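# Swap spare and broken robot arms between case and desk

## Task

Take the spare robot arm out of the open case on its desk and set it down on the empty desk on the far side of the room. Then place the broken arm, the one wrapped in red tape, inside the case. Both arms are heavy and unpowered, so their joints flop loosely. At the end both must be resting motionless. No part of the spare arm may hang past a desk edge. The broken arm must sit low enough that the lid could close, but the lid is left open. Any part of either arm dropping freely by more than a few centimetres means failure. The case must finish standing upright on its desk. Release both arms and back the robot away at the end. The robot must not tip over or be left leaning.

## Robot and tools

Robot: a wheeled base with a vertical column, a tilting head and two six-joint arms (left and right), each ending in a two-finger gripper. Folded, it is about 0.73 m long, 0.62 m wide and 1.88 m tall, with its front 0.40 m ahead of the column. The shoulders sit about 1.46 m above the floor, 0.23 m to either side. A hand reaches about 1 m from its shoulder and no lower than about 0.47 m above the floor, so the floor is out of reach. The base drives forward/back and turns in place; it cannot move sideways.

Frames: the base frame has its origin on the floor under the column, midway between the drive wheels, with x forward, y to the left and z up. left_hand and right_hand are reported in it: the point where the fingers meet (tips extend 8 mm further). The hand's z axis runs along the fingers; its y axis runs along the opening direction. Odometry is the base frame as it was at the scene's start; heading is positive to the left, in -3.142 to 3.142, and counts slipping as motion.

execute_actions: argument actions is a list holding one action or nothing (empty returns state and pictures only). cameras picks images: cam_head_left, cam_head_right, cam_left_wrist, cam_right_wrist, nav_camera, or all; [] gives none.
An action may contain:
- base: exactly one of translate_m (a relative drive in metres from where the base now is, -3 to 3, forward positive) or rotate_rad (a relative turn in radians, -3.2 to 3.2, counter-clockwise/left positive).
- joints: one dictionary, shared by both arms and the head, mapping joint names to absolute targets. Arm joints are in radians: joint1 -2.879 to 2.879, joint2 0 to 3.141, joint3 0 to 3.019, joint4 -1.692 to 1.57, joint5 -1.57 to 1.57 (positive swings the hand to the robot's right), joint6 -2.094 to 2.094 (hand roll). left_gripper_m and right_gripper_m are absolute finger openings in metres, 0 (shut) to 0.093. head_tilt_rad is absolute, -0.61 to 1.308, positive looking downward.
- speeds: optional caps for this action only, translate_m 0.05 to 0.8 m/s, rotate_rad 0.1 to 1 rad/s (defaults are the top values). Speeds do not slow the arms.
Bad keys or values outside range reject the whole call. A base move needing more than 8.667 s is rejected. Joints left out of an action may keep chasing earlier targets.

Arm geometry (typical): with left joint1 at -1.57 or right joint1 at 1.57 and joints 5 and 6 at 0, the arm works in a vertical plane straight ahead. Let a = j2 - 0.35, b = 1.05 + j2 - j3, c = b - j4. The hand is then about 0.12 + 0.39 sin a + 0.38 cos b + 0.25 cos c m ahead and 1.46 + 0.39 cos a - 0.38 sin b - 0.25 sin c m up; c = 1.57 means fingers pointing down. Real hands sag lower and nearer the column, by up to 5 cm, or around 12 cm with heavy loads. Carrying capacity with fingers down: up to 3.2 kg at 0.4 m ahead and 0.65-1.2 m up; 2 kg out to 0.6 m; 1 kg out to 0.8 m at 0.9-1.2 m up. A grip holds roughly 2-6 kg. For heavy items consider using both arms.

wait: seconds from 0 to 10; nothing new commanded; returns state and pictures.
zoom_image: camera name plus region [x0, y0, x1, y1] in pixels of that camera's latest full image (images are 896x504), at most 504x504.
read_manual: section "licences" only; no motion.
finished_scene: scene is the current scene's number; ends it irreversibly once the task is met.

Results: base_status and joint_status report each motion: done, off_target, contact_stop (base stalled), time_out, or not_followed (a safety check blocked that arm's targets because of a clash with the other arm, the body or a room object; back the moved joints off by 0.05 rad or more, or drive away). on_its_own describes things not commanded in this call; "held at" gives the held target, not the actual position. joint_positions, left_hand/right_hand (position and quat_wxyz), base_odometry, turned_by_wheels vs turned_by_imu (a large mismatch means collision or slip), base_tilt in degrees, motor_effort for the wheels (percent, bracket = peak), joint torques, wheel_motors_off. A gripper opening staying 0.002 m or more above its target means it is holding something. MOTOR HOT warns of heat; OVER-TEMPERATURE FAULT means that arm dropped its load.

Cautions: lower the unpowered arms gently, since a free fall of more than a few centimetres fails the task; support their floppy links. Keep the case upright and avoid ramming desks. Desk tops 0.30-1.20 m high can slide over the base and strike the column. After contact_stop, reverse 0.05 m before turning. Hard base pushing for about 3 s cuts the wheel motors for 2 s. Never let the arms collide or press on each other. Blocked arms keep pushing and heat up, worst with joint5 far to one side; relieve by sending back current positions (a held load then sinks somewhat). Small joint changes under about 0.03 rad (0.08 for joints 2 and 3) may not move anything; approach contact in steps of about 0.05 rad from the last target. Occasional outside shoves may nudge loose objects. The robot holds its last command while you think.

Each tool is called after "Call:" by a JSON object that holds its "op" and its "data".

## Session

Call:
{"op": "execute_actions", "data": {"actions": []}}

Scene clock: 0.00 s.
Joint torques (N m, as the arm reports them, + toward a larger angle): no reading
base_odometry: x=+0.000 y=+0.000 heading=+0.000 (m, m, rad; odometry frame)
turned_by_wheels: +0.000 (rad since the last result)
turned_by_imu: +0.000 (rad since the last result)
base_tilt: forward=-0.3 right=+0.4 (deg)
base_status: not commanded
joint_positions: head_tilt_rad=+0.868 left_joint1_rad=-1.579 left_joint2_rad=+0.880 left_joint3_rad=+0.418 left_joint4_rad=-0.989 left_joint5_rad=+0.008 left_joint6_rad=-0.087 left_gripper_m=+0.094 right_joint1_rad=+1.549 right_joint2_rad=+0.918 right_joint3_rad=+0.409 right_joint4_rad=-0.969 right_joint5_rad=-0.018 right_joint6_rad=-0.003 right_gripper_m=+0.094
joint_status: not commanded
wheel_motors_off: 0
motor_effort: left_wheel=-1 right_wheel=+7 (%)
left_hand: x=+0.1469 y=+0.2214 z=+1.2587 quat_wxyz=(+0.447, +0.037, -0.894, -0.014) (m; base frame)
right_hand: x=+0.1371 y=-0.2268 z=+1.2559 quat_wxyz=(+0.459, -0.012, -0.888, -0.003) (m; base frame)
pictures: cam_head_left, cam_head_right, cam_left_wrist, cam_right_wrist, nav_camera
camera_calibration (this result's frames):
cam_head_left: T_world_to_cam=[[0.067702, -0.997613, -0.0135999, 0.0413144], [-0.697009, -0.0375399, -0.716079, 1.12656], [0.713859, 0.0579592, -0.697887, 0.957646], [0, 0, 0, 1]] pos_world=[0.0987989, 0.0280022, 1.47559]
cam_head_right: T_world_to_cam=[[0.0679605, -0.996463, -0.0494302, 0.0219636], [-0.709947, -0.013491, -0.704126, 1.10484], [0.700968, 0.0829456, -0.708353, 0.972333], [0, 0, 0, 1]] pos_world=[0.101309, -0.0438595, 1.46779]
cam_left_wrist: T_world_to_cam=[[0.07383, -0.996405, -0.0415412, 0.252647], [-0.0335249, -0.0441112, 0.998464, -1.23694], [-0.996707, -0.072324, -0.0366612, 0.333744], [0, 0, 0, 1]] pos_world=[0.272524, 0.221314, 1.25777]
cam_right_wrist: T_world_to_cam=[[-0.0190648, -0.999773, 0.00951011, -0.236703], [0.00382495, 0.00943884, 0.999948, -1.2466], [-0.999811, 0.0191002, 0.00364413, 0.262064], [0, 0, 0, 1]] pos_world=[0.26227, -0.229889, 1.24783]
Images, in order (width x height): cam_head_left 896x504, cam_head_right 896x504, cam_left_wrist 896x504, cam_right_wrist 896x504, nav_camera 896x504.

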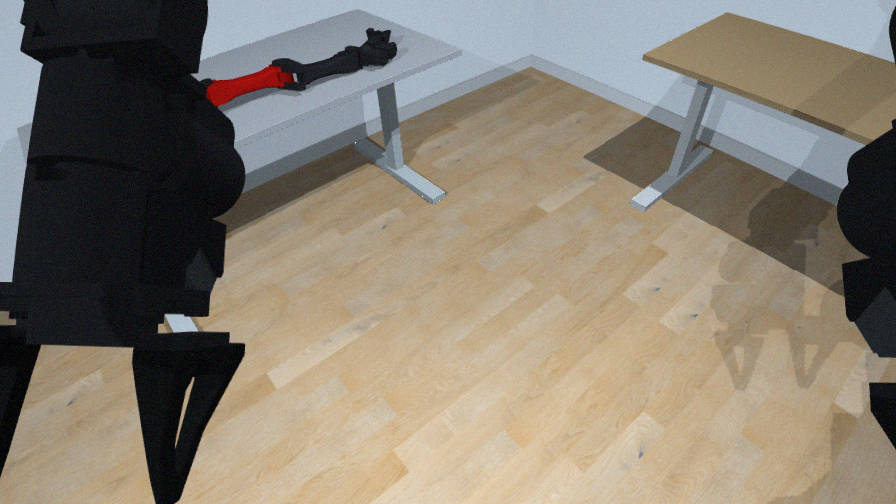

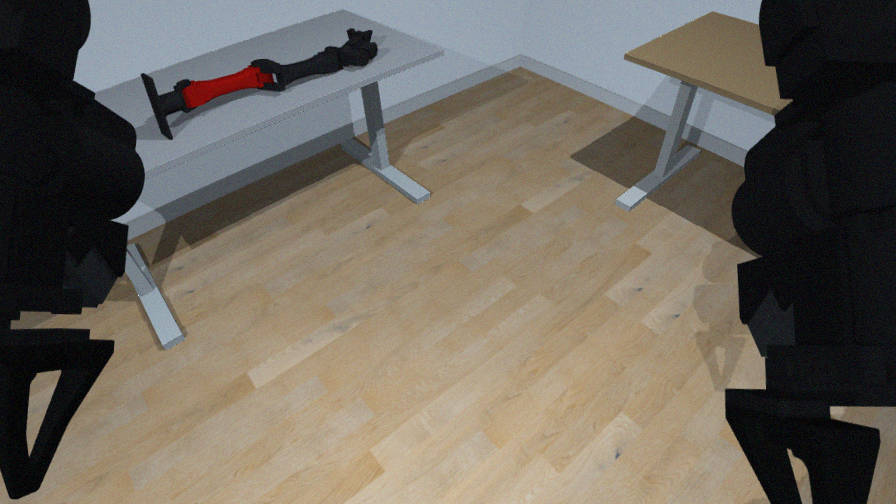

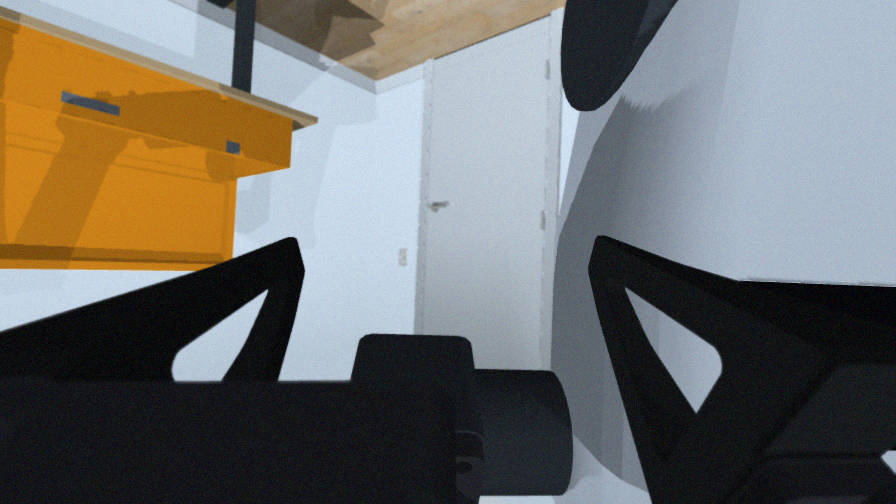

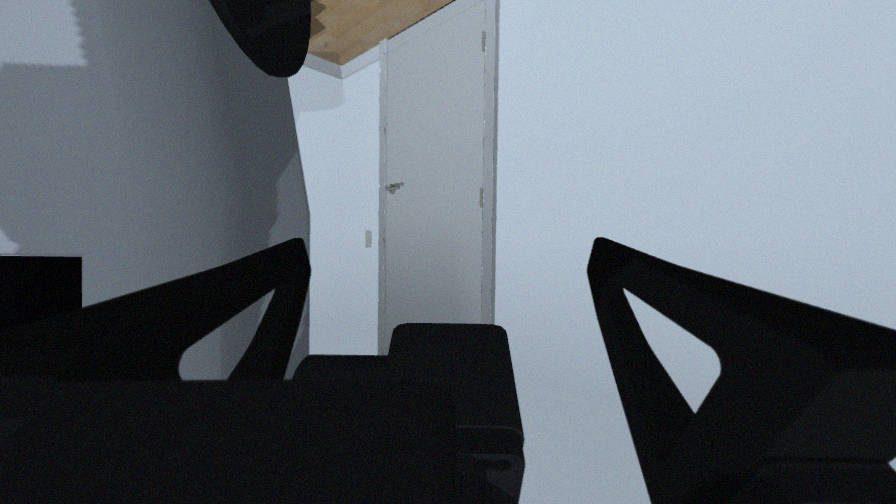

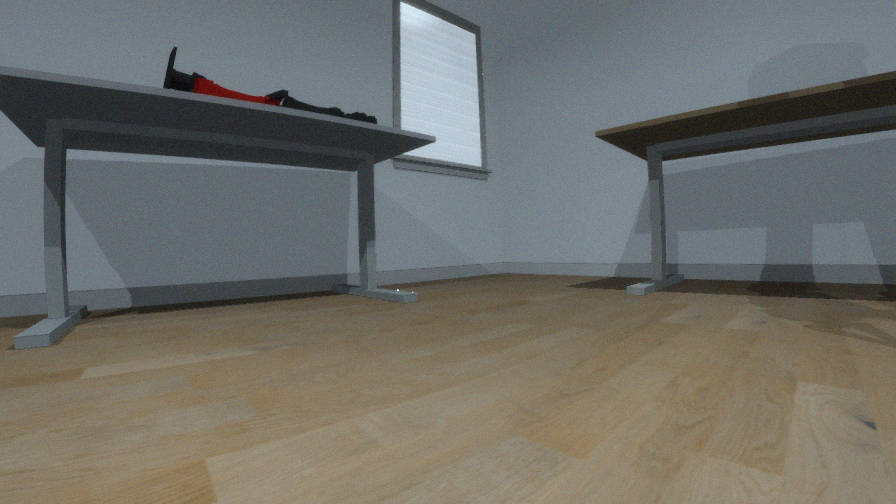

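Call:
{"op": "execute_actions", "data": {"actions": [{"base":{"rotate_rad":2.38},"joints":{"head_tilt_rad":0.8,"left_joint1_rad":-1.57,"left_joint2_rad":1.12,"left_joint3_rad":0.65,"left_joint4_rad":-0.05,"right_joint1_rad":1.57,"right_joint2_rad":1.12,"right_joint3_rad":0.65,"right_joint4_rad":-0.05}}], "cameras": ["cam_head_left","nav_camera"]}}

Scene clock: 9.90 s.
Joint torques (N m, as the arm reports them, + toward a larger angle): left_arm=[  2.08 -11.83   0.26   0.69   0.08  -0.1 ] | right_arm=[  0.24 -11.73  -0.15   1.01   0.13   0.11]
base_odometry: x=+0.000 y=+0.000 heading=+2.379 (m, m, rad; odometry frame)
turned_by_wheels: +2.379 (rad since the last result)
turned_by_imu: +2.385 (rad since the last result)
base_tilt: forward=-0.3 right=+0.4 (deg)
base_status: done
joint_positions: head_tilt_rad=+0.816 left_joint1_rad=-1.578 left_joint2_rad=+1.117 left_joint3_rad=+0.657 left_joint4_rad=-0.053 left_joint5_rad=+0.008 left_joint6_rad=-0.087 left_gripper_m=+0.094 right_joint1_rad=+1.565 right_joint2_rad=+1.119 right_joint3_rad=+0.655 right_joint4_rad=-0.063 right_joint5_rad=-0.018 right_joint6_rad=-0.003 right_gripper_m=+0.094
joint_status: all done
wheel_motors_off: 0
motor_effort: left_wheel=-6(38) right_wheel=+5(64) (%)
left_hand: x=+0.4185 y=+0.2200 z=+1.1052 quat_wxyz=(-0.005, +0.042, -0.999, +0.007) (m; base frame)
right_hand: x=+0.4146 y=-0.2252 z=+1.1045 quat_wxyz=(+0.001, +0.000, -1.000, -0.006) (m; base frame)
pictures: cam_head_left, nav_camera
camera_calibration (this result's frames):
cam_head_left: T_world_to_cam=[[0.0683188, -0.997613, -0.0100525, 0.0358207], [-0.658737, -0.0375399, -0.751436, 1.17909], [0.749265, 0.0579592, -0.659729, 0.897113], [0, 0, 0, 1]] pos_world=[0.10209, 0.0280022, 1.47823]
Images, in order (width x height): cam_head_left 896x504, nav_camera 896x504.

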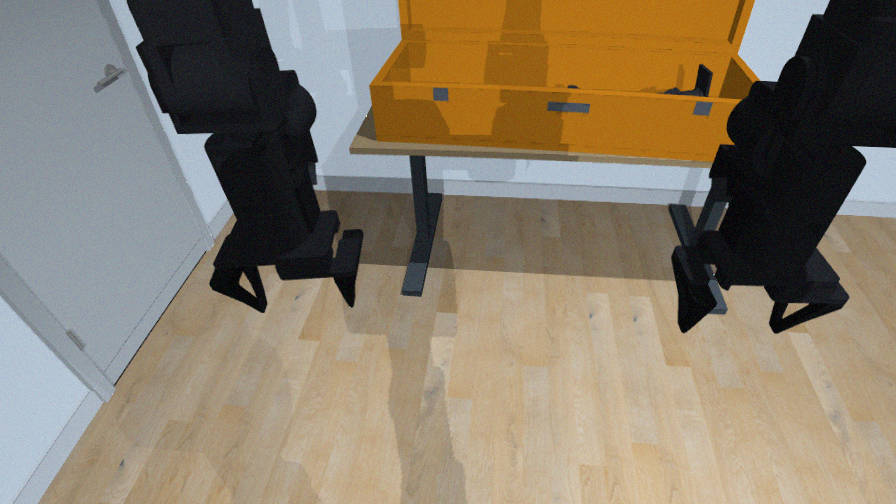

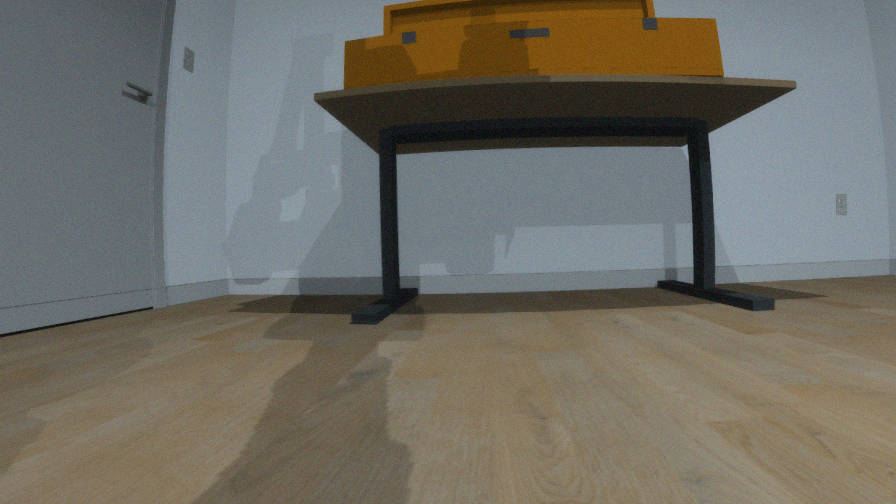

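Call:
{"op": "execute_actions", "data": {"actions": [{"base":{"rotate_rad":-0.4}}], "cameras": []}}

Call:
{"op": "execute_actions", "data": {"actions": [{"base":{"translate_m":0.68},"joints":{"head_tilt_rad":1.25,"right_joint1_rad":1.67,"right_joint5_rad":0.085,"right_joint6_rad":-1.5,"left_joint1_rad":-1.68,"left_joint5_rad":-0.095,"left_joint6_rad":-1.56}}], "cameras": []}}

Call:
{"op": "execute_actions", "data": {"actions": [{"base":{"rotate_rad":0.38}}], "cameras": []}}

Call:
{"op": "execute_actions", "data": {"actions": [{"base":{"translate_m":0.56},"speeds":{"translate_m":0.4}}], "cameras": ["cam_head_left","cam_left_wrist","cam_right_wrist"]}}

Scene clock: 21.37 s.
Joint torques (N m, as the arm reports them, + toward a larger angle): left_arm=[  2.39 -12.48   0.31   0.67   0.07  -0.05] | right_arm=[ -0.31 -11.57   0.31   0.9    0.1    0.1 ]
base_odometry: x=+0.000 y=+0.000 heading=+1.980 (m, m, rad; odometry frame)
turned_by_wheels: -0.399 (rad since the last result)
turned_by_imu: -0.404 (rad since the last result)
base_tilt: forward=-0.3 right=+0.3 (deg)
base_status: done
joint_positions: head_tilt_rad=+0.816 left_joint1_rad=-1.578 left_joint2_rad=+1.117 left_joint3_rad=+0.655 left_joint4_rad=-0.053 left_joint5_rad=+0.008 left_joint6_rad=-0.087 left_gripper_m=+0.094 right_joint1_rad=+1.566 right_joint2_rad=+1.119 right_joint3_rad=+0.652 right_joint4_rad=-0.063 right_joint5_rad=-0.018 right_joint6_rad=-0.003 right_gripper_m=+0.094
joint_status: not commanded
wheel_motors_off: 0
motor_effort: left_wheel=+4(22) right_wheel=-4(26) (%)
left_hand: x=+0.4173 y=+0.2200 z=+1.1052 quat_wxyz=(-0.004, +0.042, -0.999, +0.007) (m; base frame)
right_hand: x=+0.4125 y=-0.2249 z=+1.1044 quat_wxyz=(+0.003, +0.000, -1.000, -0.007) (m; base frame)
pictures: none
No camera images: the call's "cameras" was empty. Leave "cameras" out to get every camera's image.

Scene clock: 24.10 s.
Joint torques (N m, as the arm reports them, + toward a larger angle): left_arm=[  0.54 -12.17   0.31   0.57  -0.15  -0.15] | right_arm=[ -0.25 -10.93   0.01   0.97   0.13   0.03]
base_odometry: x=-0.271 y=+0.624 heading=+1.980 (m, m, rad; odometry frame)
turned_by_wheels: +0.001 (rad since the last result)
turned_by_imu: -0.002 (rad since the last result)
base_tilt: forward=-0.3 right=+0.3 (deg)
base_status: done
joint_positions: head_tilt_rad=+1.248 left_joint1_rad=-1.684 left_joint2_rad=+1.117 left_joint3_rad=+0.654 left_joint4_rad=-0.052 left_joint5_rad=-0.092 left_joint6_rad=-1.552 left_gripper_m=+0.094 right_joint1_rad=+1.678 right_joint2_rad=+1.119 right_joint3_rad=+0.652 right_joint4_rad=-0.063 right_joint5_rad=+0.082 right_joint6_rad=-1.488 right_gripper_m=+0.094
joint_status: all done
wheel_motors_off: 0
motor_effort: left_wheel=+0(65) right_wheel=-3(64) (%)
left_hand: x=+0.4165 y=+0.1869 z=+1.1070 quat_wxyz=(-0.002, +0.680, -0.733, +0.006) (m; base frame)
right_hand: x=+0.4122 y=-0.1889 z=+1.1060 quat_wxyz=(-0.002, +0.697, -0.717, -0.005) (m; base frame)
pictures: none
No camera images: the call's "cameras" was empty. Leave "cameras" out to get every camera's image.

Scene clock: 25.83 s.
Joint torques (N m, as the arm reports them, + toward a larger angle): left_arm=[  1.44 -11.69   0.39   0.54  -0.16  -0.18] | right_arm=[ -0.05 -11.43   0.05   0.76   0.13   0.02]
base_odometry: x=-0.271 y=+0.624 heading=+2.359 (m, m, rad; odometry frame)
turned_by_wheels: +0.379 (rad since the last result)
turned_by_imu: +0.377 (rad since the last result)
base_tilt: forward=-0.3 right=+0.3 (deg)
base_status: done
joint_positions: head_tilt_rad=+1.248 left_joint1_rad=-1.684 left_joint2_rad=+1.117 left_joint3_rad=+0.654 left_joint4_rad=-0.052 left_joint5_rad=-0.092 left_joint6_rad=-1.552 left_gripper_m=+0.094 right_joint1_rad=+1.675 right_joint2_rad=+1.119 right_joint3_rad=+0.652 right_joint4_rad=-0.063 right_joint5_rad=+0.083 right_joint6_rad=-1.488 right_gripper_m=+0.094
joint_status: not commanded
wheel_motors_off: 0
motor_effort: left_wheel=-5(53) right_wheel=+3(46) (%)
left_hand: x=+0.4165 y=+0.1869 z=+1.1070 quat_wxyz=(-0.002, +0.680, -0.733, +0.006) (m; base frame)
right_hand: x=+0.4122 y=-0.1906 z=+1.1059 quat_wxyz=(-0.001, +0.696, -0.718, -0.004) (m; base frame)
pictures: none
No camera images: the call's "cameras" was empty. Leave "cameras" out to get every camera's image.

Scene clock: 28.57 s.
Joint torques (N m, as the arm reports them, + toward a larger angle): left_arm=[  1.2  -11.52   0.46   0.38  -0.17  -0.14] | right_arm=[ -0.1  -11.68   0.19   0.93   0.12   0.04]
base_odometry: x=-0.668 y=+1.019 heading=+2.360 (m, m, rad; odometry frame)
turned_by_wheels: +0.001 (rad since the last result)
turned_by_imu: -0.002 (rad since the last result)
base_tilt: forward=-0.3 right=+0.4 (deg)
base_status: done
joint_positions: head_tilt_rad=+1.248 left_joint1_rad=-1.684 left_joint2_rad=+1.117 left_joint3_rad=+0.652 left_joint4_rad=-0.052 left_joint5_rad=-0.092 left_joint6_rad=-1.552 left_gripper_m=+0.094 right_joint1_rad=+1.675 right_joint2_rad=+1.119 right_joint3_rad=+0.651 right_joint4_rad=-0.063 right_joint5_rad=+0.083 right_joint6_rad=-1.488 right_gripper_m=+0.094
joint_status: not commanded
wheel_motors_off: 0
motor_effort: left_wheel=+1(57) right_wheel=-1(69) (%)
left_hand: x=+0.4153 y=+0.1869 z=+1.1069 quat_wxyz=(-0.001, +0.680, -0.733, +0.006) (m; base frame)
right_hand: x=+0.4115 y=-0.1907 z=+1.1059 quat_wxyz=(-0.001, +0.696, -0.718, -0.004) (m; base frame)
pictures: cam_head_left, cam_left_wrist, cam_right_wrist
camera_calibration (this result's frames):
cam_head_left: T_world_to_cam=[[0.0578196, -0.997613, -0.0377546, 0.0790068], [-0.912986, -0.0375399, -0.40626, 0.660235], [0.403873, 0.0579592, -0.912977, 1.30438], [0, 0, 0, 1]] pos_world=[0.0714112, 0.0280022, 1.46208]
cam_left_wrist: T_world_to_cam=[[0.996563, -0.0752683, 0.034602, -0.447512], [-0.0814093, -0.812502, 0.577246, -0.448083], [-0.0153341, -0.578078, -0.815837, 1.1427], [0, 0, 0, 1]] pos_world=[0.427018, 0.262818, 1.2064]
cam_right_wrist: T_world_to_cam=[[0.999564, -0.0295337, 0.00050237, -0.418096], [-0.0244496, -0.817711, 0.575109, -0.77424], [-0.0165743, -0.574871, -0.818077, 0.927089], [0, 0, 0, 1]] pos_world=[0.414349, -0.112497, 1.20391]
Images, in order (width x height): cam_head_left 896x504, cam_left_wrist 896x504, cam_right_wrist 896x504.

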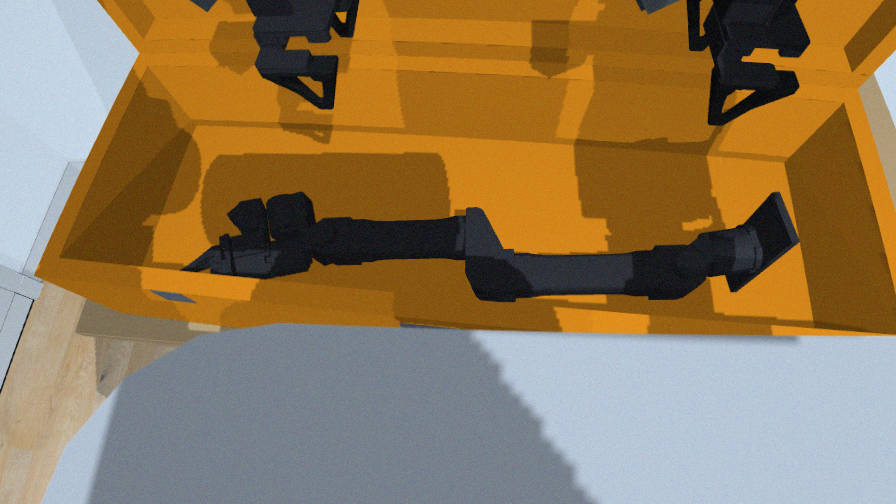

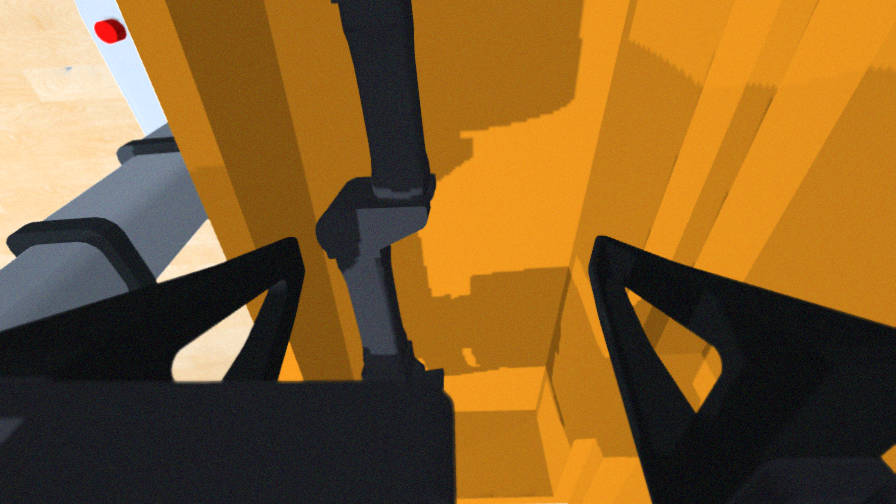

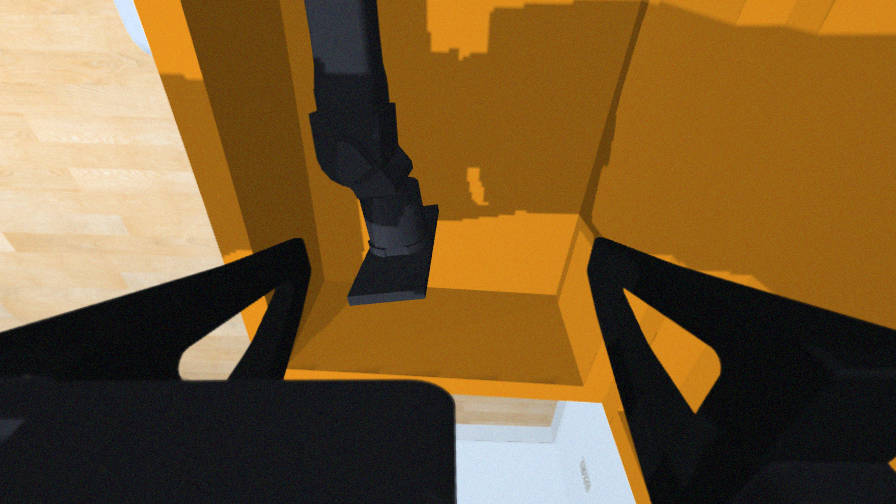

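Call:
{"op": "execute_actions", "data": {"actions": [{"base":{"translate_m":-0.05},"joints":{"left_joint2_rad":1.72,"left_joint3_rad":1.0,"left_joint4_rad":0.2,"left_joint6_rad":-1.72,"right_joint2_rad":1.72,"right_joint3_rad":0.92,"right_joint4_rad":0.28,"right_joint6_rad":-1.62}}], "cameras": []}}

Call:
{"op": "execute_actions", "data": {"actions": [{"joints":{"left_joint2_rad":1.82,"left_joint3_rad":1.06,"right_joint2_rad":1.82,"right_joint3_rad":0.975}}], "cameras": ["cam_left_wrist","cam_right_wrist"]}}

Scene clock: 38.07 s.
Joint torques (N m, as the arm reports them, + toward a larger angle): left_arm=[  0.82 -16.13  -1.48   0.4   -0.11  -0.14] | right_arm=[  1.2  -13.71  -2.83   0.79   0.07   0.05]
base_odometry: x=-0.633 y=+0.983 heading=+2.360 (m, m, rad; odometry frame)
turned_by_wheels: +0.000 (rad since the last result)
turned_by_imu: -0.002 (rad since the last result)
base_tilt: forward=-0.3 right=+0.3 (deg)
base_status: done
joint_positions: head_tilt_rad=+1.249 left_joint1_rad=-1.684 left_joint2_rad=+1.739 left_joint3_rad=+0.996 left_joint4_rad=+0.199 left_joint5_rad=-0.092 left_joint6_rad=-1.712 left_gripper_m=+0.094 right_joint1_rad=+1.675 right_joint2_rad=+1.738 right_joint3_rad=+0.920 right_joint4_rad=+0.270 right_joint5_rad=+0.083 right_joint6_rad=-1.609 right_gripper_m=+0.094
joint_status: all done
wheel_motors_off: 0
motor_effort: left_wheel=+0(33) right_wheel=-1(42) (%)
left_hand: x=+0.4131 y=+0.1675 z=+0.9086 quat_wxyz=(+0.008, +0.736, -0.677, -0.005) (m; base frame)
right_hand: x=+0.3846 y=-0.1748 z=+0.9155 quat_wxyz=(+0.005, +0.739, -0.674, -0.010) (m; base frame)
pictures: none
No camera images: the call's "cameras" was empty. Leave "cameras" out to get every camera's image.

Scene clock: 38.93 s.
Joint torques (N m, as the arm reports them, + toward a larger angle): left_arm=[  0.11 -13.05  -2.45   0.44  -0.15  -0.14] | right_arm=[  0.66 -12.12  -3.94   0.75   0.11   0.05]
base_odometry: x=-0.633 y=+0.983 heading=+2.360 (m, m, rad; odometry frame)
turned_by_wheels: +0.000 (rad since the last result)
turned_by_imu: +0.000 (rad since the last result)
base_tilt: forward=-0.2 right=+0.3 (deg)
base_status: not commanded
joint_positions: head_tilt_rad=+1.249 left_joint1_rad=-1.684 left_joint2_rad=+1.810 left_joint3_rad=+1.067 left_joint4_rad=+0.200 left_joint5_rad=-0.092 left_joint6_rad=-1.712 left_gripper_m=+0.094 right_joint1_rad=+1.675 right_joint2_rad=+1.811 right_joint3_rad=+0.983 right_joint4_rad=+0.271 right_joint5_rad=+0.083 right_joint6_rad=-1.609 right_gripper_m=+0.094
joint_status: all done
wheel_motors_off: 0
motor_effort: left_wheel=+0(1) right_wheel=+0(2) (%)
left_hand: x=+0.4171 y=+0.1646 z=+0.8814 quat_wxyz=(+0.008, +0.736, -0.677, -0.004) (m; base frame)
right_hand: x=+0.3825 y=-0.1725 z=+0.8890 quat_wxyz=(+0.009, +0.739, -0.673, -0.014) (m; base frame)
pictures: cam_left_wrist, cam_right_wrist
camera_calibration (this result's frames):
cam_left_wrist: T_world_to_cam=[[0.996587, 0.082166, 0.00795131, -0.445629], [0.062617, -0.815198, 0.575787, -0.394249], [0.053792, -0.573324, -0.817561, 0.917805], [0, 0, 0, 1]] pos_world=[0.419424, 0.241424, 0.980909]
cam_right_wrist: T_world_to_cam=[[0.995288, 0.093637, -0.0251892, -0.342701], [0.0911044, -0.814072, 0.573574, -0.67764], [0.0332019, -0.573166, -0.818766, 0.741531], [0, 0, 0, 1]] pos_world=[0.378202, -0.0945378, 0.987185]
Images, in order (width x height): cam_left_wrist 896x504, cam_right_wrist 896x504.

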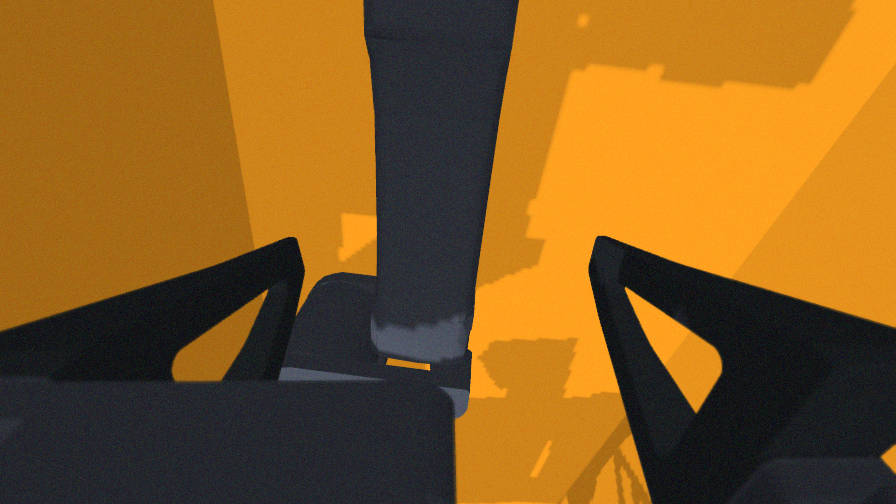

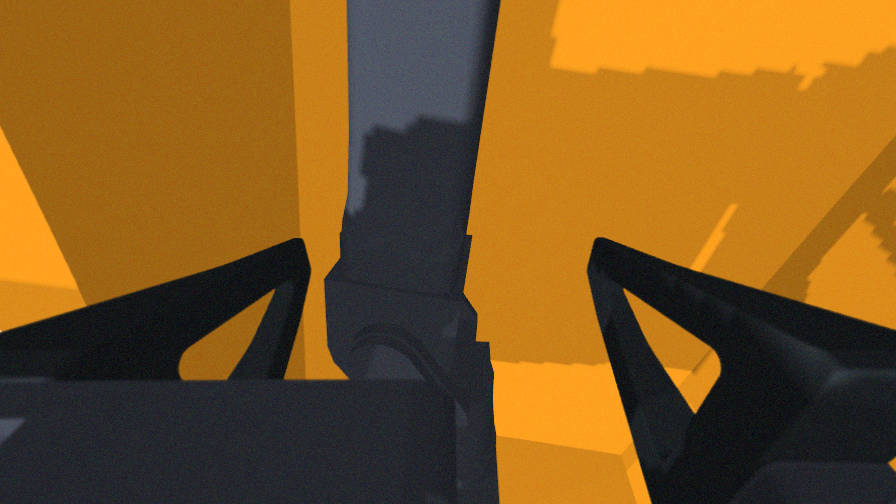

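Call:
{"op": "execute_actions", "data": {"actions": [{"base":{"translate_m":-0.01},"joints":{"left_joint1_rad":-1.665,"left_joint2_rad":1.89,"left_joint3_rad":1.125,"right_joint2_rad":1.89,"right_joint3_rad":1.04}}], "cameras": []}}

Call:
{"op": "execute_actions", "data": {"actions": [{"joints":{"left_joint2_rad":1.95,"left_joint3_rad":1.185,"right_joint2_rad":1.95,"right_joint3_rad":1.1}}], "cameras": []}}

Call:
{"op": "execute_actions", "data": {"actions": [{"joints":{"left_joint2_rad":2.01,"left_joint3_rad":1.25,"right_joint2_rad":2.01,"right_joint3_rad":1.165}}], "cameras": []}}

Call:
{"op": "execute_actions", "data": {"actions": [{"joints":{"left_joint2_rad":2.07,"left_joint3_rad":1.315,"right_joint2_rad":2.07,"right_joint3_rad":1.23}}], "cameras": ["cam_left_wrist","cam_right_wrist"]}}

Scene clock: 50.10 s.
Joint torques (N m, as the arm reports them, + toward a larger angle): left_arm=[  0.83 -14.08  -2.19   0.31  -0.14  -0.13] | right_arm=[  1.46 -12.12  -3.74   0.61   0.15   0.05]
base_odometry: x=-0.626 y=+0.976 heading=+2.360 (m, m, rad; odometry frame)
turned_by_wheels: +0.000 (rad since the last result)
turned_by_imu: -0.002 (rad since the last result)
base_tilt: forward=-0.3 right=+0.3 (deg)
base_status: done
joint_positions: head_tilt_rad=+1.249 left_joint1_rad=-1.676 left_joint2_rad=+1.884 left_joint3_rad=+1.126 left_joint4_rad=+0.200 left_joint5_rad=-0.092 left_joint6_rad=-1.712 left_gripper_m=+0.094 right_joint1_rad=+1.675 right_joint2_rad=+1.884 right_joint3_rad=+1.045 right_joint4_rad=+0.271 right_joint5_rad=+0.083 right_joint6_rad=-1.609 right_gripper_m=+0.094
joint_status: all done
wheel_motors_off: 0
motor_effort: left_wheel=-1(36) right_wheel=+0(39) (%)
left_hand: x=+0.4103 y=+0.1679 z=+0.8542 quat_wxyz=(+0.010, +0.737, -0.676, -0.012) (m; base frame)
right_hand: x=+0.3781 y=-0.1704 z=+0.8626 quat_wxyz=(+0.012, +0.739, -0.673, -0.017) (m; base frame)
pictures: none
No camera images: the call's "cameras" was empty. Leave "cameras" out to get every camera's image.

Scene clock: 50.80 s.
Joint torques (N m, as the arm reports them, + toward a larger angle): left_arm=[  0.9  -13.15  -2.19   0.48  -0.18  -0.14] | right_arm=[  1.19 -12.61  -4.06   0.76   0.12   0.04]
base_odometry: x=-0.626 y=+0.976 heading=+2.360 (m, m, rad; odometry frame)
turned_by_wheels: +0.000 (rad since the last result)
turned_by_imu: +0.000 (rad since the last result)
base_tilt: forward=-0.2 right=+0.3 (deg)
base_status: not commanded
joint_positions: head_tilt_rad=+1.249 left_joint1_rad=-1.676 left_joint2_rad=+1.935 left_joint3_rad=+1.188 left_joint4_rad=+0.200 left_joint5_rad=-0.092 left_joint6_rad=-1.712 left_gripper_m=+0.094 right_joint1_rad=+1.675 right_joint2_rad=+1.936 right_joint3_rad=+1.107 right_joint4_rad=+0.271 right_joint5_rad=+0.083 right_joint6_rad=-1.609 right_gripper_m=+0.094
joint_status: all done
wheel_motors_off: 0
motor_effort: left_wheel=+0(1) right_wheel=+1(1) (%)
left_hand: x=+0.4172 y=+0.1657 z=+0.8338 quat_wxyz=(+0.006, +0.737, -0.676, -0.008) (m; base frame)
right_hand: x=+0.3842 y=-0.1681 z=+0.8412 quat_wxyz=(+0.009, +0.739, -0.673, -0.014) (m; base frame)
pictures: none
No camera images: the call's "cameras" was empty. Leave "cameras" out to get every camera's image.

Scene clock: 51.60 s.
Joint torques (N m, as the arm reports them, + toward a larger angle): left_arm=[  0.25 -13.83  -2.05   0.61  -0.2   -0.16] | right_arm=[  1.29 -12.18  -3.38   0.68   0.15   0.04]
base_odometry: x=-0.626 y=+0.976 heading=+2.360 (m, m, rad; odometry frame)
turned_by_wheels: +0.000 (rad since the last result)
turned_by_imu: +0.000 (rad since the last result)
base_tilt: forward=-0.3 right=+0.3 (deg)
base_status: not commanded
joint_positions: head_tilt_rad=+1.249 left_joint1_rad=-1.676 left_joint2_rad=+1.998 left_joint3_rad=+1.252 left_joint4_rad=+0.200 left_joint5_rad=-0.092 left_joint6_rad=-1.712 left_gripper_m=+0.094 right_joint1_rad=+1.675 right_joint2_rad=+2.001 right_joint3_rad=+1.166 right_joint4_rad=+0.271 right_joint5_rad=+0.083 right_joint6_rad=-1.609 right_gripper_m=+0.094
joint_status: all done
wheel_motors_off: 0
motor_effort: left_wheel=+0(1) right_wheel=+0(2) (%)
left_hand: x=+0.4166 y=+0.1635 z=+0.8094 quat_wxyz=(+0.006, +0.737, -0.676, -0.008) (m; base frame)
right_hand: x=+0.3796 y=-0.1662 z=+0.8172 quat_wxyz=(+0.011, +0.739, -0.673, -0.016) (m; base frame)
pictures: none
No camera images: the call's "cameras" was empty. Leave "cameras" out to get every camera's image.

Scene clock: 52.33 s.
Joint torques (N m, as the arm reports them, + toward a larger angle): left_arm=[  0.79 -13.58  -2.07   0.49  -0.16  -0.15] | right_arm=[  1.06 -12.18  -3.36   0.77   0.01   0.04]
base_odometry: x=-0.626 y=+0.976 heading=+2.360 (m, m, rad; odometry frame)
turned_by_wheels: +0.000 (rad since the last result)
turned_by_imu: +0.000 (rad since the last result)
base_tilt: forward=-0.2 right=+0.3 (deg)
base_status: not commanded
joint_positions: head_tilt_rad=+1.249 left_joint1_rad=-1.676 left_joint2_rad=+2.057 left_joint3_rad=+1.317 left_joint4_rad=+0.200 left_joint5_rad=-0.092 left_joint6_rad=-1.712 left_gripper_m=+0.094 right_joint1_rad=+1.675 right_joint2_rad=+2.061 right_joint3_rad=+1.231 right_joint4_rad=+0.271 right_joint5_rad=+0.084 right_joint6_rad=-1.609 right_gripper_m=+0.094
joint_status: all done
wheel_motors_off: 0
motor_effort: left_wheel=+1(2) right_wheel=+0(2) (%)
left_hand: x=+0.4179 y=+0.1613 z=+0.7865 quat_wxyz=(+0.004, +0.737, -0.675, -0.005) (m; base frame)
right_hand: x=+0.3799 y=-0.1643 z=+0.7938 quat_wxyz=(+0.009, +0.739, -0.673, -0.013) (m; base frame)
pictures: cam_left_wrist, cam_right_wrist
camera_calibration (this result's frames):
cam_left_wrist: T_world_to_cam=[[0.996181, 0.0864475, 0.0122971, -0.449303], [0.0640101, -0.818779, 0.570529, -0.338236], [0.0593894, -0.567563, -0.821185, 0.837852], [0, 0, 0, 1]] pos_world=[0.419478, 0.237434, 0.886531]
cam_right_wrist: T_world_to_cam=[[0.995282, 0.0933673, -0.0263894, -0.342372], [0.0915239, -0.813177, 0.574775, -0.617038], [0.032206, -0.574479, -0.817886, 0.667816], [0, 0, 0, 1]] pos_world=[0.375723, -0.0861485, 0.891821]
Images, in order (width x height): cam_left_wrist 896x504, cam_right_wrist 896x504.

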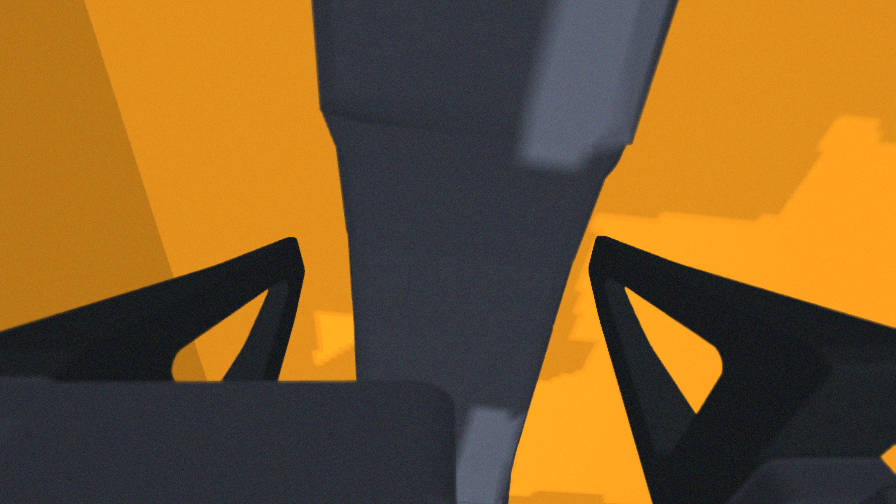

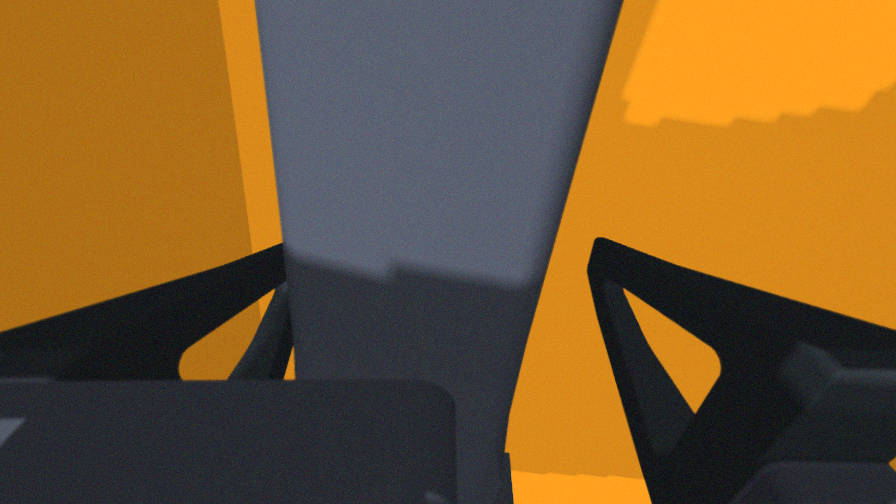

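Call:
{"op": "execute_actions", "data": {"actions": [{"joints":{"left_gripper_m":0,"right_gripper_m":0}}], "cameras": []}}

Call:
{"op": "execute_actions", "data": {"actions": [{"joints":{"left_joint2_rad":1.84,"left_joint3_rad":1.17,"right_joint2_rad":1.84,"right_joint3_rad":1.06,"right_joint1_rad":1.695,"left_joint1_rad":-1.7,"right_joint5_rad":0.095}}], "cameras": []}}

Call:
{"op": "execute_actions", "data": {"actions": [{"base":{"translate_m":0.03},"joints":{"left_joint2_rad":1.68,"left_joint3_rad":1.03,"left_joint4_rad":0.18,"right_joint2_rad":1.68,"right_joint3_rad":0.92,"right_joint4_rad":0.26,"right_joint1_rad":1.71,"left_joint1_rad":-1.715}}], "cameras": ["cam_head_left"]}}

Call:
{"op": "execute_actions", "data": {"actions": [{"joints":{"left_joint2_rad":1.53,"left_joint3_rad":0.92,"left_joint4_rad":0.14,"right_joint2_rad":1.53,"right_joint3_rad":0.82,"right_joint4_rad":0.22,"right_joint1_rad":1.72,"left_joint1_rad":-1.725,"right_joint5_rad":0.115,"left_joint5_rad":-0.115}}], "cameras": []}}

Call:
{"op": "execute_actions", "data": {"actions": [{"joints":{"left_joint2_rad":1.38,"left_joint3_rad":0.84,"left_joint4_rad":0.08,"right_joint2_rad":1.38,"right_joint3_rad":0.75,"right_joint4_rad":0.16,"right_joint1_rad":1.735,"left_joint1_rad":-1.74}}], "cameras": []}}

Call:
{"op": "execute_actions", "data": {"actions": [{"joints":{"left_joint2_rad":1.06,"left_joint3_rad":0.74,"left_joint4_rad":-0.11,"right_joint2_rad":1.06,"right_joint3_rad":0.65,"right_joint4_rad":-0.05,"right_joint1_rad":1.77,"left_joint1_rad":-1.77,"right_joint5_rad":0.155,"left_joint5_rad":-0.155,"right_joint6_rad":-1.57,"left_joint6_rad":-1.76}}], "cameras": []}}

Call:
{"op": "execute_actions", "data": {"actions": [{"joints":{"left_joint2_rad":0.75,"left_joint3_rad":0.71,"left_joint4_rad":-0.36,"right_joint2_rad":0.73,"right_joint3_rad":0.62,"right_joint4_rad":-0.33,"right_joint1_rad":1.82,"left_joint1_rad":-1.82,"right_joint5_rad":0.2,"left_joint5_rad":-0.2,"right_joint6_rad":-1.55,"left_joint6_rad":-1.79,"head_tilt_rad":1.0}}], "cameras": ["cam_head_left"]}}

Scene clock: 74.10 s.
Joint torques (N m, as the arm reports them, + toward a larger angle): left_arm=[  0.73 -12.8   -2.41   0.32  -0.09  -0.2 ] | right_arm=[  1.73 -12.27  -2.32   0.43   0.17  -0.14]
base_odometry: x=-0.626 y=+0.976 heading=+2.360 (m, m, rad; odometry frame)
turned_by_wheels: +0.000 (rad since the last result)
turned_by_imu: -0.002 (rad since the last result)
base_tilt: forward=-0.3 right=+0.3 (deg)
base_status: not commanded
joint_positions: head_tilt_rad=+1.249 left_joint1_rad=-1.676 left_joint2_rad=+2.058 left_joint3_rad=+1.321 left_joint4_rad=+0.202 left_joint5_rad=-0.094 left_joint6_rad=-1.704 left_gripper_m=+0.055 right_joint1_rad=+1.674 right_joint2_rad=+2.066 right_joint3_rad=+1.219 right_joint4_rad=+0.278 right_joint5_rad=+0.082 right_joint6_rad=-1.591 right_gripper_m=+0.057
joint_status: left_gripper_m off_target (ended at +0.055, target +0.000); right_gripper_m off_target (ended at +0.057, target +0.000)
wheel_motors_off: 0
motor_effort: left_wheel=-1(2) right_wheel=+3(4) (%)
left_hand: x=+0.4197 y=+0.1618 z=+0.7859 quat_wxyz=(+0.002, +0.735, -0.678, -0.004) (m; base frame)
right_hand: x=+0.3710 y=-0.1654 z=+0.7939 quat_wxyz=(+0.013, +0.733, -0.680, -0.017) (m; base frame)
pictures: none
No camera images: the call's "cameras" was empty. Leave "cameras" out to get every camera's image.

Scene clock: 75.23 s.
Joint torques (N m, as the arm reports them, + toward a larger angle): left_arm=[ -1.22 -24.17  -4.51   0.1    0.15   0.06] | right_arm=[  1.95 -19.17  -6.37   0.35  -0.24   0.02]
base_odometry: x=-0.626 y=+0.976 heading=+2.360 (m, m, rad; odometry frame)
turned_by_wheels: +0.000 (rad since the last result)
turned_by_imu: +0.000 (rad since the last result)
base_tilt: forward=-0.2 right=+0.3 (deg)
base_status: not commanded
joint_positions: head_tilt_rad=+1.249 left_joint1_rad=-1.679 left_joint2_rad=+1.953 left_joint3_rad=+1.197 left_joint4_rad=+0.212 left_joint5_rad=-0.100 left_joint6_rad=-1.735 left_gripper_m=+0.055 right_joint1_rad=+1.690 right_joint2_rad=+1.934 right_joint3_rad=+1.093 right_joint4_rad=+0.277 right_joint5_rad=+0.101 right_joint6_rad=-1.607 right_gripper_m=+0.057
joint_status: all done
wheel_motors_off: 0
motor_effort: left_wheel=-2(3) right_wheel=-1(2) (%)
left_hand: x=+0.4145 y=+0.1647 z=+0.8278 quat_wxyz=(+0.003, +0.744, -0.668, -0.009) (m; base frame)
right_hand: x=+0.3779 y=-0.1616 z=+0.8442 quat_wxyz=(+0.013, +0.741, -0.671, -0.014) (m; base frame)
pictures: none
No camera images: the call's "cameras" was empty. Leave "cameras" out to get every camera's image.

Scene clock: 76.33 s.
Joint torques (N m, as the arm reports them, + toward a larger angle): left_arm=[ -2.27 -24.89  -5.16  -0.44   0.27   0.  ] | right_arm=[  2.72 -17.66  -6.03   0.61  -0.68  -0.14]
base_odometry: x=-0.647 y=+0.997 heading=+2.360 (m, m, rad; odometry frame)
turned_by_wheels: +0.000 (rad since the last result)
turned_by_imu: -0.001 (rad since the last result)
base_tilt: forward=-0.2 right=+0.3 (deg)
base_status: done
joint_positions: head_tilt_rad=+1.249 left_joint1_rad=-1.692 left_joint2_rad=+1.783 left_joint3_rad=+1.072 left_joint4_rad=+0.203 left_joint5_rad=-0.102 left_joint6_rad=-1.732 left_gripper_m=+0.055 right_joint1_rad=+1.698 right_joint2_rad=+1.747 right_joint3_rad=+0.954 right_joint4_rad=+0.255 right_joint5_rad=+0.110 right_joint6_rad=-1.592 right_gripper_m=+0.057
joint_status: all done
wheel_motors_off: 0
motor_effort: left_wheel=-1(33) right_wheel=+0(41) (%)
left_hand: x=+0.4362 y=+0.1609 z=+0.8899 quat_wxyz=(-0.005, +0.743, -0.670, +0.008) (m; base frame)
right_hand: x=+0.3970 y=-0.1641 z=+0.9106 quat_wxyz=(+0.004, +0.737, -0.676, -0.003) (m; base frame)
pictures: cam_head_left
camera_calibration (this result's frames):
cam_head_left: T_world_to_cam=[[0.0577931, -0.997613, -0.0377952, 0.0790706], [-0.913271, -0.0375399, -0.405619, 0.659262], [0.403232, 0.0579592, -0.91326, 1.30485], [0, 0, 0, 1]] pos_world=[0.0713565, 0.0280022, 1.46207]
Images, in order (width x height): cam_head_left 896x504.

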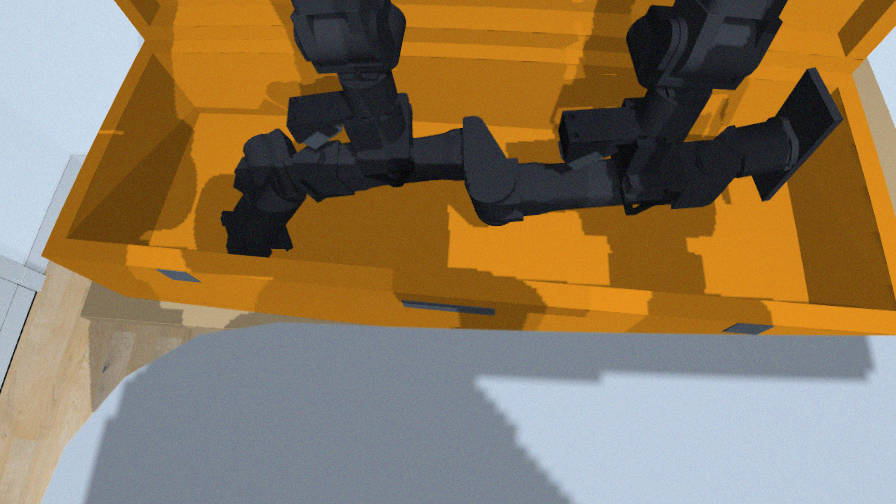

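Scene clock: 77.30 s.
Joint torques (N m, as the arm reports them, + toward a larger angle): left_arm=[ -1.24 -25.29  -4.14  -0.55   0.17   0.18] | right_arm=[  2.86 -19.6   -4.57   0.69  -0.31  -0.13]
base_odometry: x=-0.647 y=+0.997 heading=+2.360 (m, m, rad; odometry frame)
turned_by_wheels: +0.000 (rad since the last result)
turned_by_imu: +0.000 (rad since the last result)
base_tilt: forward=-0.2 right=+0.3 (deg)
base_status: not commanded
joint_positions: head_tilt_rad=+1.249 left_joint1_rad=-1.705 left_joint2_rad=+1.658 left_joint3_rad=+0.950 left_joint4_rad=+0.161 left_joint5_rad=-0.119 left_joint6_rad=-1.748 left_gripper_m=+0.055 right_joint1_rad=+1.713 right_joint2_rad=+1.622 right_joint3_rad=+0.841 right_joint4_rad=+0.214 right_joint5_rad=+0.122 right_joint6_rad=-1.593 right_gripper_m=+0.057
joint_status: all done
wheel_motors_off: 0
motor_effort: left_wheel=-2(3) right_wheel=+0(1) (%)
left_hand: x=+0.4184 y=+0.1617 z=+0.9373 quat_wxyz=(+0.005, +0.744, -0.668, -0.009) (m; base frame)
right_hand: x=+0.3830 y=-0.1631 z=+0.9569 quat_wxyz=(+0.013, +0.741, -0.671, -0.013) (m; base frame)
pictures: none
No camera images: the call's "cameras" was empty. Leave "cameras" out to get every camera's image.

Scene clock: 78.37 s.
Joint torques (N m, as the arm reports them, + toward a larger angle): left_arm=[ -1.49 -24.92  -3.97  -0.57   0.57   0.18] | right_arm=[  2.56 -17.64  -3.34   0.69  -0.43  -0.18]
base_odometry: x=-0.647 y=+0.997 heading=+2.360 (m, m, rad; odometry frame)
turned_by_wheels: +0.000 (rad since the last result)
turned_by_imu: +0.000 (rad since the last result)
base_tilt: forward=-0.2 right=+0.3 (deg)
base_status: not commanded
joint_positions: head_tilt_rad=+1.249 left_joint1_rad=-1.719 left_joint2_rad=+1.506 left_joint3_rad=+0.876 left_joint4_rad=+0.109 left_joint5_rad=-0.129 left_joint6_rad=-1.750 left_gripper_m=+0.055 right_joint1_rad=+1.722 right_joint2_rad=+1.461 right_joint3_rad=+0.766 right_joint4_rad=+0.152 right_joint5_rad=+0.125 right_joint6_rad=-1.585 right_gripper_m=+0.057
joint_status: all done
wheel_motors_off: 0
motor_effort: left_wheel=-1(1) right_wheel=+0(3) (%)
left_hand: x=+0.4350 y=+0.1596 z=+0.9886 quat_wxyz=(-0.002, +0.743, -0.669, +0.003) (m; base frame)
right_hand: x=+0.3980 y=-0.1638 z=+1.0075 quat_wxyz=(+0.003, +0.739, -0.674, -0.007) (m; base frame)
pictures: none
No camera images: the call's "cameras" was empty. Leave "cameras" out to get every camera's image.

Scene clock: 79.83 s.
Joint torques (N m, as the arm reports them, + toward a larger angle): left_arm=[ -0.99 -23.72   1.02  -0.71   0.38   0.08] | right_arm=[  1.52 -16.49   0.7    0.4    0.18   0.11]
base_odometry: x=-0.647 y=+0.997 heading=+2.360 (m, m, rad; odometry frame)
turned_by_wheels: +0.000 (rad since the last result)
turned_by_imu: -0.001 (rad since the last result)
base_tilt: forward=-0.2 right=+0.3 (deg)
base_status: not commanded
joint_positions: head_tilt_rad=+1.249 left_joint1_rad=-1.750 left_joint2_rad=+1.181 left_joint3_rad=+0.738 left_joint4_rad=-0.082 left_joint5_rad=-0.164 left_joint6_rad=-1.777 left_gripper_m=+0.055 right_joint1_rad=+1.765 right_joint2_rad=+1.129 right_joint3_rad=+0.643 right_joint4_rad=-0.053 right_joint5_rad=+0.152 right_joint6_rad=-1.569 right_gripper_m=+0.056
joint_status: all done
wheel_motors_off: 0
motor_effort: left_wheel=-1(1) right_wheel=-1(3) (%)
left_hand: x=+0.4383 y=+0.1635 z=+1.0930 quat_wxyz=(-0.006, +0.747, -0.664, +0.000) (m; base frame)
right_hand: x=+0.4043 y=-0.1605 z=+1.1066 quat_wxyz=(-0.003, +0.740, -0.672, -0.008) (m; base frame)
pictures: none
No camera images: the call's "cameras" was empty. Leave "cameras" out to get every camera's image.

Scene clock: 81.07 s.
Joint torques (N m, as the arm reports them, + toward a larger angle): left_arm=[ -0.71 -21.05   5.63  -0.74   0.29   0.1 ] | right_arm=[  1.03 -14.04   5.41   0.15   0.47   0.12]
base_odometry: x=-0.647 y=+0.997 heading=+2.360 (m, m, rad; odometry frame)
turned_by_wheels: +0.000 (rad since the last result)
turned_by_imu: -0.001 (rad since the last result)
base_tilt: forward=-0.2 right=+0.3 (deg)
base_status: not commanded
joint_positions: head_tilt_rad=+1.014 left_joint1_rad=-1.806 left_joint2_rad=+0.861 left_joint3_rad=+0.678 left_joint4_rad=-0.327 left_joint5_rad=-0.206 left_joint6_rad=-1.809 left_gripper_m=+0.055 right_joint1_rad=+1.821 right_joint2_rad=+0.793 right_joint3_rad=+0.593 right_joint4_rad=-0.328 right_joint5_rad=+0.190 right_joint6_rad=-1.545 right_gripper_m=+0.056
joint_status: all done
wheel_motors_off: 0
motor_effort: left_wheel=-1(4) right_wheel=+0(2) (%)
left_hand: x=+0.4428 y=+0.1623 z=+1.1919 quat_wxyz=(-0.009, +0.749, -0.662, +0.010) (m; base frame)
right_hand: x=+0.4086 y=-0.1606 z=+1.2017 quat_wxyz=(-0.012, +0.741, -0.671, -0.007) (m; base frame)
pictures: cam_head_left
camera_calibration (this result's frames):
cam_head_left: T_world_to_cam=[[0.0650089, -0.997613, -0.0232885, 0.0563695], [-0.793619, -0.0375399, -0.607255, 0.963799], [0.604931, 0.0579592, -0.794165, 1.11136], [0, 0, 0, 1]] pos_world=[0.0889274, 0.0280022, 1.46919]
Images, in order (width x height): cam_head_left 896x504.

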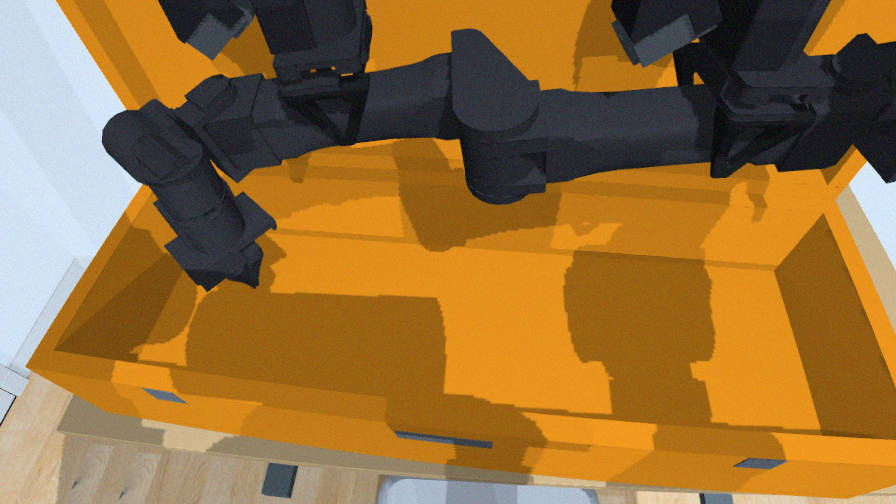

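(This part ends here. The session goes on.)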